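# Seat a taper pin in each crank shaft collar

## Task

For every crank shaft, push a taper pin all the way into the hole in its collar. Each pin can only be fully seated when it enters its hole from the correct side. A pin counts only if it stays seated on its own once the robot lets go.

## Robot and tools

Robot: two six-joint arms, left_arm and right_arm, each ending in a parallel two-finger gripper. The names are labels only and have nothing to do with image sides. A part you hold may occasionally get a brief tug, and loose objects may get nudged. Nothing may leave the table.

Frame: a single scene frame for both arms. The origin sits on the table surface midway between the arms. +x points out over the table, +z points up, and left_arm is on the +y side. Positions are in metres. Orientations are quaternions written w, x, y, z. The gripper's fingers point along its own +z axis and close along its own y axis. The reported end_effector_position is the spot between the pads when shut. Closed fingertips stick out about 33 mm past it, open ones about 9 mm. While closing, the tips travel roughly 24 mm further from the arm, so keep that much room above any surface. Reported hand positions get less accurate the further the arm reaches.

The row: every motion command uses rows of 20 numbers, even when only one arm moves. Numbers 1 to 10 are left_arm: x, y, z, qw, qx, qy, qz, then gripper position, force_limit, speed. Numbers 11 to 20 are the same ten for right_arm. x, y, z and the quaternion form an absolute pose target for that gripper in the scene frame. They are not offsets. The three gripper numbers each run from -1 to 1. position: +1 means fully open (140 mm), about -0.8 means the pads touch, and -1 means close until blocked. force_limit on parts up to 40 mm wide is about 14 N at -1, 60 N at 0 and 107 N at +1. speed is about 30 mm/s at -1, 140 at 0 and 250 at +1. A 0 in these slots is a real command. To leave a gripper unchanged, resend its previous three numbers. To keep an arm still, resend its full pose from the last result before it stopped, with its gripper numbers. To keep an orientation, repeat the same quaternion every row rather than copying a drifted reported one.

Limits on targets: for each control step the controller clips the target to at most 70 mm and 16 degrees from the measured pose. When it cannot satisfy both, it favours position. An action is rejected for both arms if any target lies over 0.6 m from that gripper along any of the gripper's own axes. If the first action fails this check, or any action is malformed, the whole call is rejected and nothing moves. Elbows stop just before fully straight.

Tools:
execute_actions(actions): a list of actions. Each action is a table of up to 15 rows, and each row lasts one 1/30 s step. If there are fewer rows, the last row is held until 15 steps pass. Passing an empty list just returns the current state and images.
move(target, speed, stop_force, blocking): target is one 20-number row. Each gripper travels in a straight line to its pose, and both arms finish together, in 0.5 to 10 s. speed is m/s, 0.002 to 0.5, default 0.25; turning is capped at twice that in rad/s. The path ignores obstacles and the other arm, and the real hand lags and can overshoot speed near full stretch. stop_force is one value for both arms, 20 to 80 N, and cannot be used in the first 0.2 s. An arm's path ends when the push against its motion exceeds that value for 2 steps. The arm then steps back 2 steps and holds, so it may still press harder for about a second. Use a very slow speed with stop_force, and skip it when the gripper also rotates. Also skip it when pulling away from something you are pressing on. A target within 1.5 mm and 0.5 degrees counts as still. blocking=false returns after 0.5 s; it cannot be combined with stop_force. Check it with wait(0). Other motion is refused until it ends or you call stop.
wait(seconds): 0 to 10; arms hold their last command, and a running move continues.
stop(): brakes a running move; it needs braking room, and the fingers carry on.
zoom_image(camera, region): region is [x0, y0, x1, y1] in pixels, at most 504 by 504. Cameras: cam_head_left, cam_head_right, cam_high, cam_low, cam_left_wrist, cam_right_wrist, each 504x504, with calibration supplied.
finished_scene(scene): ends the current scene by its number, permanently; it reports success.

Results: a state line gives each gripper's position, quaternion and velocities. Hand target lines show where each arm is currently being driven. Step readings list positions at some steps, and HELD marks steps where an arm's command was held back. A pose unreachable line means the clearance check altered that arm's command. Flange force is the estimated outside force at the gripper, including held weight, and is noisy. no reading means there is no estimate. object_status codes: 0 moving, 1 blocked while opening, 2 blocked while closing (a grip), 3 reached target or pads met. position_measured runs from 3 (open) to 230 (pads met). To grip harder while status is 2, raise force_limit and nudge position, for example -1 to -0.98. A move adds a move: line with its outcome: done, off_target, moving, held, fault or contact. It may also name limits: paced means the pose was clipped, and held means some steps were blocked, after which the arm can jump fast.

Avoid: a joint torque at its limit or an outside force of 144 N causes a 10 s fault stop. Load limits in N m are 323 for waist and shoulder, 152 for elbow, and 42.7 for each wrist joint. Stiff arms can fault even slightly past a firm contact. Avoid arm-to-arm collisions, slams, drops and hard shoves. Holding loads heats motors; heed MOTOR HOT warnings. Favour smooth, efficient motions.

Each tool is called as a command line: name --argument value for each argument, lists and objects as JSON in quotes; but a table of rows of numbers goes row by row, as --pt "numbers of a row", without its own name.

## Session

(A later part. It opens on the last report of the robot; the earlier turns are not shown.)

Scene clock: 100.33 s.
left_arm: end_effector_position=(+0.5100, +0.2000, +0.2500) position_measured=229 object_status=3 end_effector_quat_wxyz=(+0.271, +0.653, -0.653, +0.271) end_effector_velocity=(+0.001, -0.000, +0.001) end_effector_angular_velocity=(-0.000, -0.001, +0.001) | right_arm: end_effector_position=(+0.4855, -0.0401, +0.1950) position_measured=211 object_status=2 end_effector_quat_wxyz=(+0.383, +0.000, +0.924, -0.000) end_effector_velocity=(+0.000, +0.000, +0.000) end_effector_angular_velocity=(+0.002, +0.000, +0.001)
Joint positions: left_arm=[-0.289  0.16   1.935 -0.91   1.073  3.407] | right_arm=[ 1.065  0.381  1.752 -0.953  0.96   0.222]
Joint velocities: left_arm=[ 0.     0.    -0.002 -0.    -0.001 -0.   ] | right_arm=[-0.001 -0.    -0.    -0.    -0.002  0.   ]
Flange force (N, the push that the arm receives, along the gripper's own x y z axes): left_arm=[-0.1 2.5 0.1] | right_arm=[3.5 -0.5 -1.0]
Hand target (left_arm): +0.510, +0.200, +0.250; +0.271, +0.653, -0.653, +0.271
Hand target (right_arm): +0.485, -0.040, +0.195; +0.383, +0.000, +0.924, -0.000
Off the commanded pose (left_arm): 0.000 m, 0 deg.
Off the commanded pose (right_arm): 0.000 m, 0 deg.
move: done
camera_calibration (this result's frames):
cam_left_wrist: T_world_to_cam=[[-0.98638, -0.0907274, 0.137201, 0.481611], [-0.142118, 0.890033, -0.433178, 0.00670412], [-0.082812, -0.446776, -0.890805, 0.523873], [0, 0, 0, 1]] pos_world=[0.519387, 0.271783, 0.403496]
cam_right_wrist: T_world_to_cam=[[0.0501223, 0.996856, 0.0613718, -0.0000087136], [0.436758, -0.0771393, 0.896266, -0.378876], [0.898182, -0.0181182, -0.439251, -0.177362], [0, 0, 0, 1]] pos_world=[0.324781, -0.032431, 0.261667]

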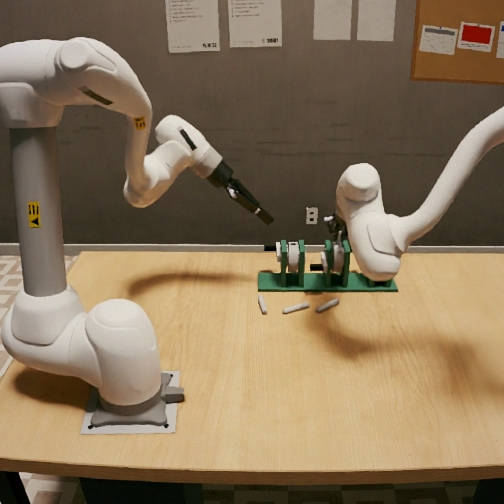

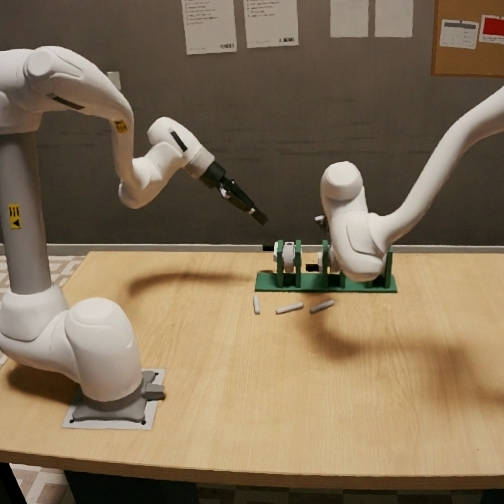

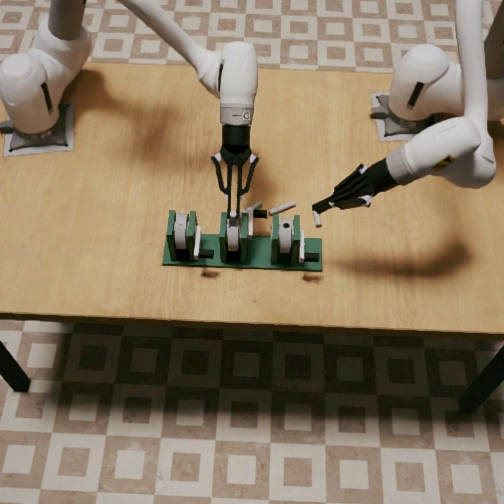

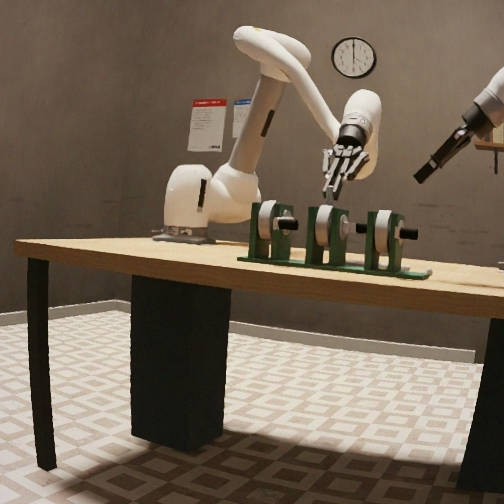

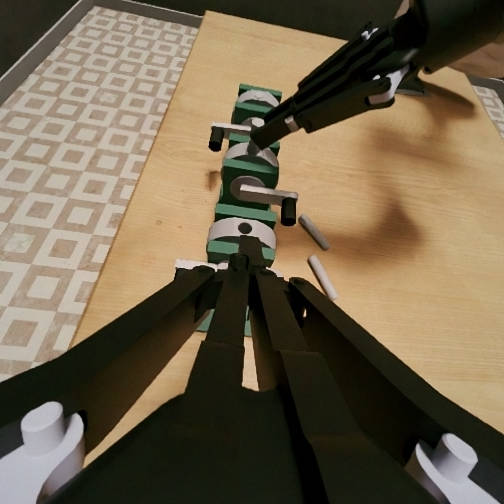

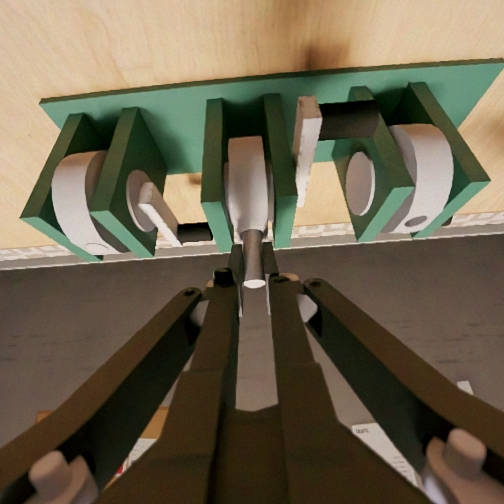

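move --target '[0.51,0.2,0.25,0.271,0.653,-0.653,0.271,-0.8,-0.6,1,0.4855,-0.040,0.195,0.3827,0,0.9239,0,-0.35,0.6,-0.7]'

move --target '[0.34,0.16,0.25,0,0.853,-0.522,0,-0.3,-0.3,0,0.3,-0.2,0.3,0.2,0.35,0.9,0.15,-0.35,0.6,-0.7]'

move --target '[0.34,0.115,0.065,0,0.853,-0.522,0,-0.3,-0.3,0,0.2,-0.2,0.2,-0.271,0.653,0.653,0.271,-0.3,0.6,-0.7]'

Scene clock: 102.20 s.
left_arm: end_effector_position=(+0.5100, +0.2000, +0.2500) position_measured=229 object_status=3 end_effector_quat_wxyz=(+0.271, +0.653, -0.653, +0.271) end_effector_velocity=(+0.000, -0.000, +0.000) end_effector_angular_velocity=(+0.001, -0.001, -0.000) | right_arm: end_effector_position=(+0.4855, -0.0400, +0.1950) position_measured=173 object_status=3 end_effector_quat_wxyz=(+0.383, -0.000, +0.924, -0.000) end_effector_velocity=(-0.000, -0.000, +0.000) end_effector_angular_velocity=(-0.001, -0.000, -0.001)
Joint positions: left_arm=[-0.289  0.16   1.935 -0.91   1.073  3.407] | right_arm=[ 1.065  0.381  1.752 -0.953  0.96   0.222]
Joint velocities: left_arm=[-0.    -0.    -0.001  0.001  0.    -0.001] | right_arm=[ 0.    -0.     0.     0.     0.001  0.   ]
Flange force (N, the push that the arm receives, along the gripper's own x y z axes): left_arm=[1.0 1.8 1.6] | right_arm=[1.9 -1.3 -0.7]
Hand target (left_arm): +0.510, +0.200, +0.250; +0.271, +0.653, -0.653, +0.271
Hand target (right_arm): +0.485, -0.040, +0.195; +0.383, -0.000, +0.924, +0.000
Off the commanded pose (left_arm): 0.000 m, 0 deg.
Off the commanded pose (right_arm): 0.000 m, 0 deg.
move: done
camera_calibration (this result's frames):
cam_left_wrist: T_world_to_cam=[[-0.98638, -0.0907274, 0.137201, 0.481611], [-0.142118, 0.890033, -0.433178, 0.00670425], [-0.0828119, -0.446777, -0.890805, 0.523873], [0, 0, 0, 1]] pos_world=[0.519387, 0.271783, 0.403496]
cam_right_wrist: T_world_to_cam=[[0.0499962, 0.996864, 0.0613377, 0.0000253266], [0.43675, -0.077053, 0.896277, -0.378812], [0.898192, -0.0180212, -0.439233, -0.177412], [0, 0, 0, 1]] pos_world=[0.324795, -0.032411, 0.261593]

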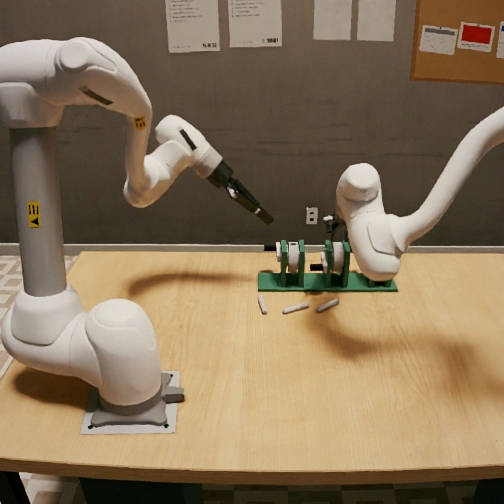

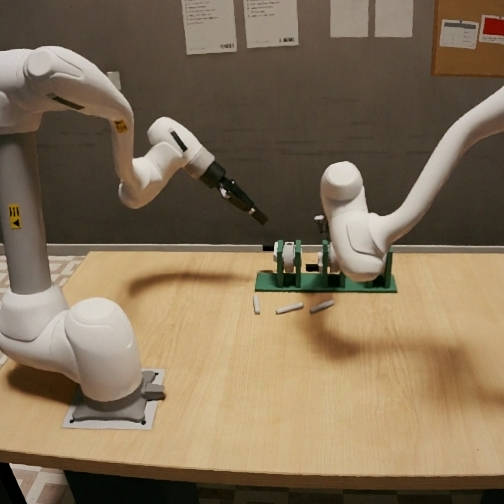

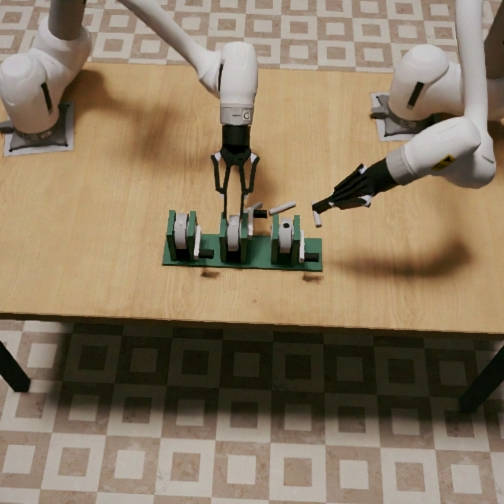

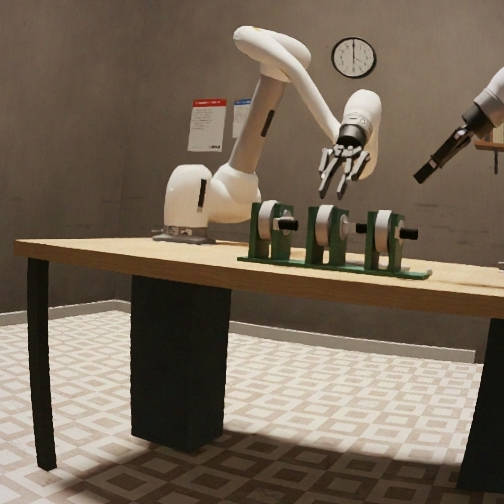

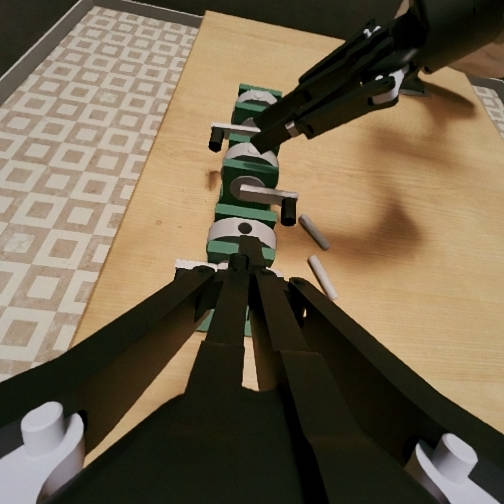

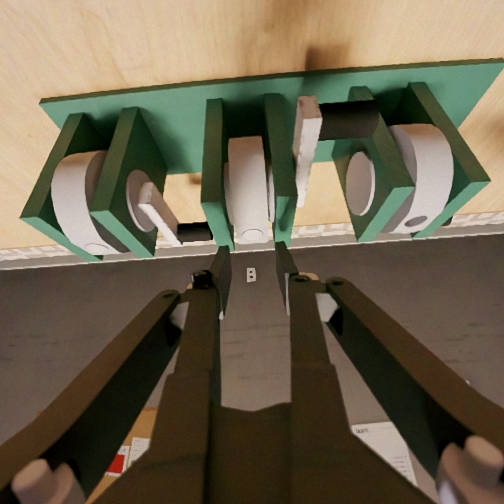

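Scene clock: 104.37 s.
left_arm: end_effector_position=(+0.3395, +0.1597, +0.2498) position_measured=167 object_status=3 end_effector_quat_wxyz=(+0.001, +0.853, -0.522, +0.000) end_effector_velocity=(-0.001, -0.000, -0.000) end_effector_angular_velocity=(+0.000, +0.001, +0.001) | right_arm: end_effector_position=(+0.3003, -0.2001, +0.3000) position_measured=173 object_status=3 end_effector_quat_wxyz=(+0.201, +0.351, +0.902, +0.151) end_effector_velocity=(-0.000, +0.000, +0.000) end_effector_angular_velocity=(+0.001, +0.000, +0.000)
Joint positions: left_arm=[-0.872  0.026  1.891 -0.001  1.223  1.883] | right_arm=[ 1.134 -0.08   1.978 -0.508  1.027  0.695]
Joint velocities: left_arm=[-0.     0.     0.    -0.001  0.001 -0.001] | right_arm=[ 0.    -0.     0.     0.    -0.001  0.   ]
Flange force (N, the push that the arm receives, along the gripper's own x y z axes): left_arm=[-0.4 3.7 0.2] | right_arm=[2.6 -1.8 -0.4]
Hand target (left_arm): +0.339, +0.160, +0.250; +0.001, +0.853, -0.522, +0.000
Hand target (right_arm): +0.300, -0.200, +0.300; +0.201, +0.351, +0.902, +0.151
Off the commanded pose (left_arm): 0.001 m, 0 deg.
Off the commanded pose (right_arm): 0.000 m, 0 deg.
move: done
camera_calibration (this result's frames):
cam_left_wrist: T_world_to_cam=[[-0.805393, -0.591781, 0.0337255, 0.354194], [-0.551517, 0.769014, 0.323182, -0.01236], [-0.217188, 0.241688, -0.945736, 0.440945], [0, 0, 0, 1]] pos_world=[0.374217, 0.112539, 0.409067]
cam_right_wrist: T_world_to_cam=[[0.620145, 0.650616, 0.438313, -0.191207], [0.438582, -0.750791, 0.493922, -0.419059], [0.650435, -0.114068, -0.750948, 0.180913], [0, 0, 0, 1]] pos_world=[0.184695, -0.169587, 0.426647]

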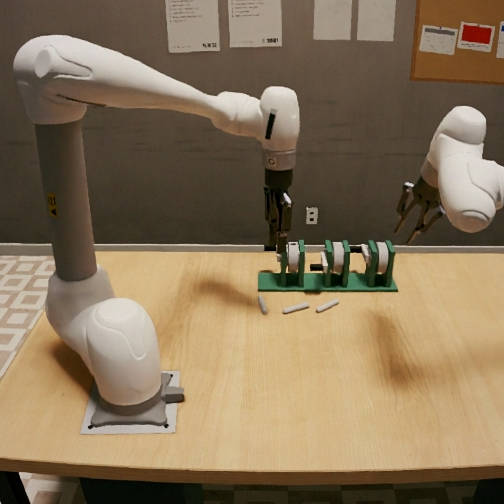

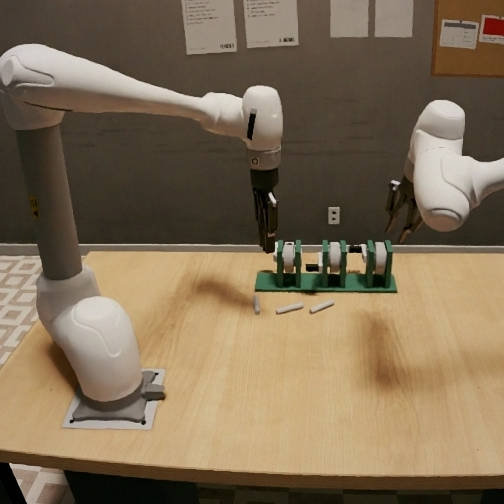

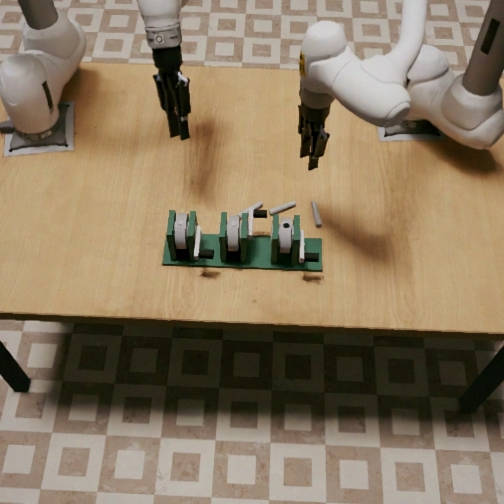

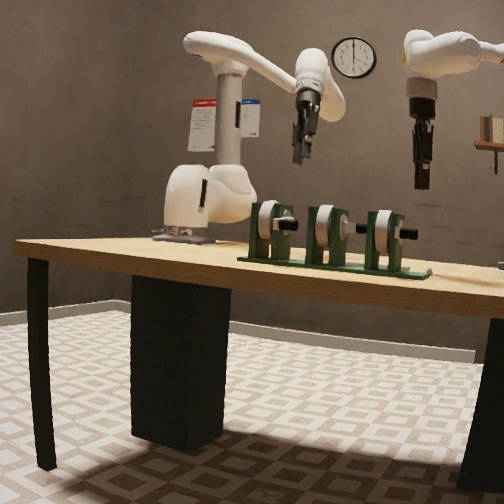

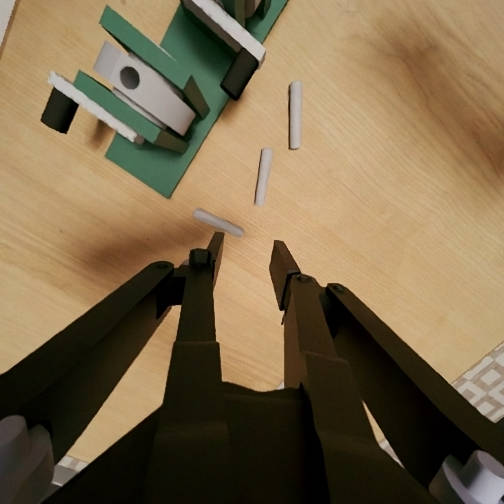

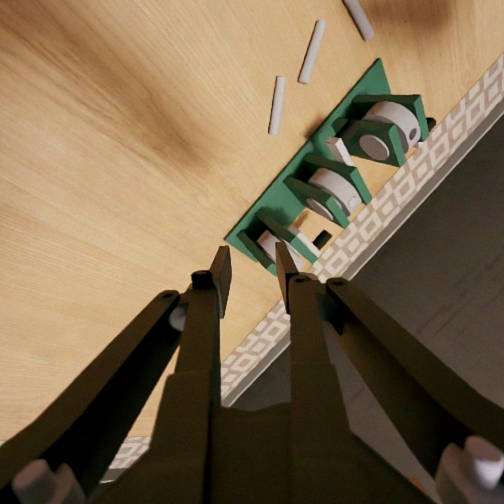

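Scene clock: 107.33 s.
left_arm: end_effector_position=(+0.3401, +0.1149, +0.0650) position_measured=167 object_status=3 end_effector_quat_wxyz=(-0.000, +0.853, -0.522, -0.000) end_effector_velocity=(-0.000, +0.000, -0.001) end_effector_angular_velocity=(+0.001, +0.000, -0.001) | right_arm: end_effector_position=(+0.2005, -0.2004, +0.2004) position_measured=167 object_status=3 end_effector_quat_wxyz=(-0.270, +0.654, +0.653, +0.272) end_effector_velocity=(+0.000, +0.000, -0.000) end_effector_angular_velocity=(+0.002, +0.000, +0.001)
Joint positions: left_arm=[-0.927  0.235  2.031  0.     0.876  1.826] | right_arm=[ 0.804 -0.233  2.415  1.021  0.482  0.159]
Joint velocities: left_arm=[-0.     0.     0.001  0.    -0.001  0.001] | right_arm=[-0.002  0.     0.001  0.007  0.001 -0.008]
Flange force (N, the push that the arm receives, along the gripper's own x y z axes): left_arm=[-3.0 1.2 -1.5] | right_arm=no reading
Hand target (left_arm): +0.340, +0.115, +0.065; -0.000, +0.853, -0.522, -0.000
Hand target (right_arm): +0.201, -0.200, +0.200; -0.270, +0.654, +0.653, +0.272
Off the commanded pose (left_arm): 0.000 m, 0 deg.
Off the commanded pose (right_arm): 0.001 m, 0 deg.
move: done
camera_calibration (this result's frames):
cam_left_wrist: T_world_to_cam=[[-0.80474, -0.592734, 0.0325587, 0.334406], [-0.552444, 0.767856, 0.324349, 0.082531], [-0.217253, 0.24303, -0.945377, 0.277002], [0, 0, 0, 1]] pos_world=[0.374883, 0.0675217, 0.224214]
cam_right_wrist: T_world_to_cam=[[0.996791, -0.0633618, -0.0489212, -0.20644], [-0.0784182, -0.895668, -0.437754, -0.0649577], [-0.0160803, 0.440186, -0.897763, 0.445065], [0, 0, 0, 1]] pos_world=[0.20784, -0.267172, 0.361028]

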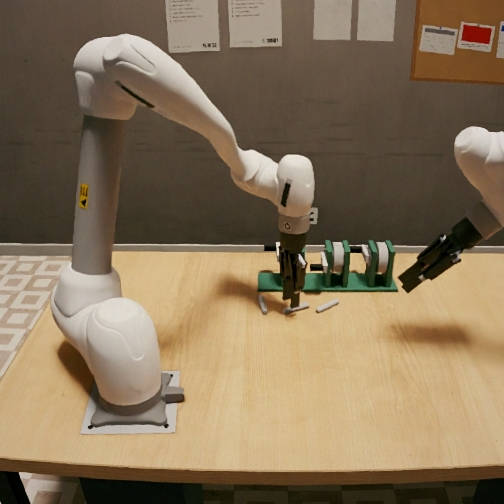

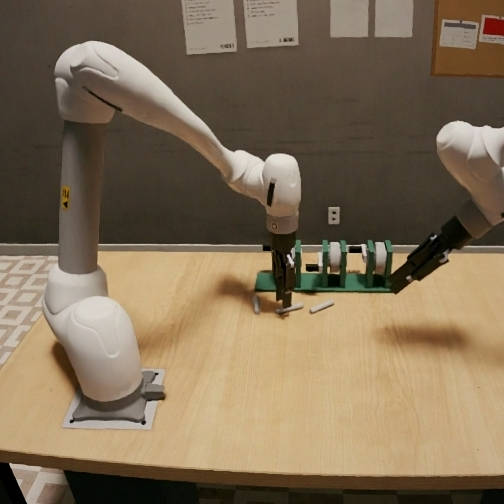

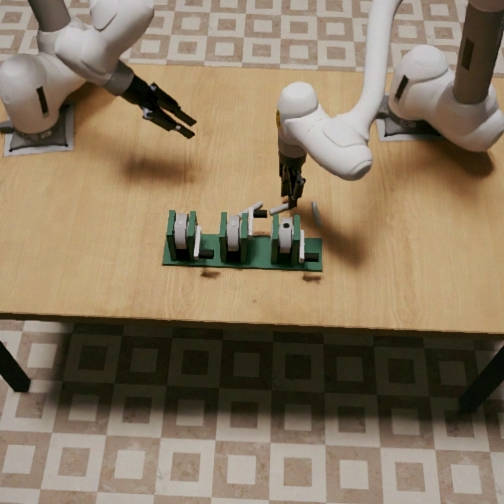

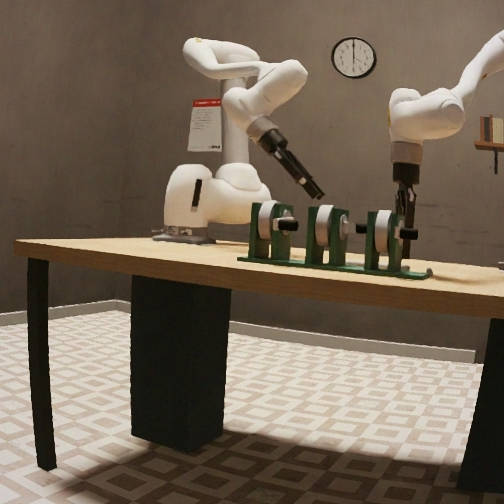

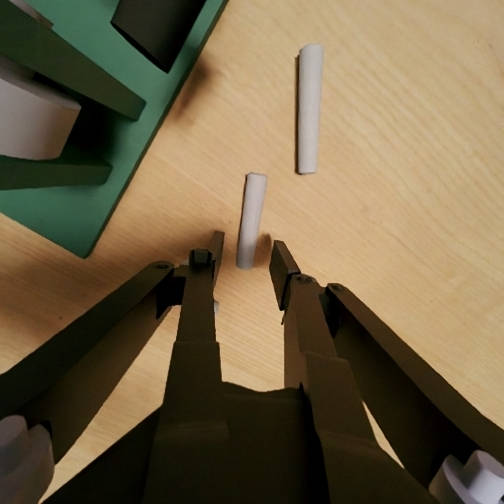

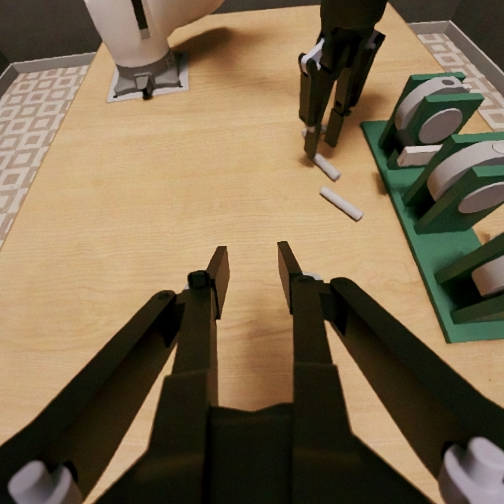

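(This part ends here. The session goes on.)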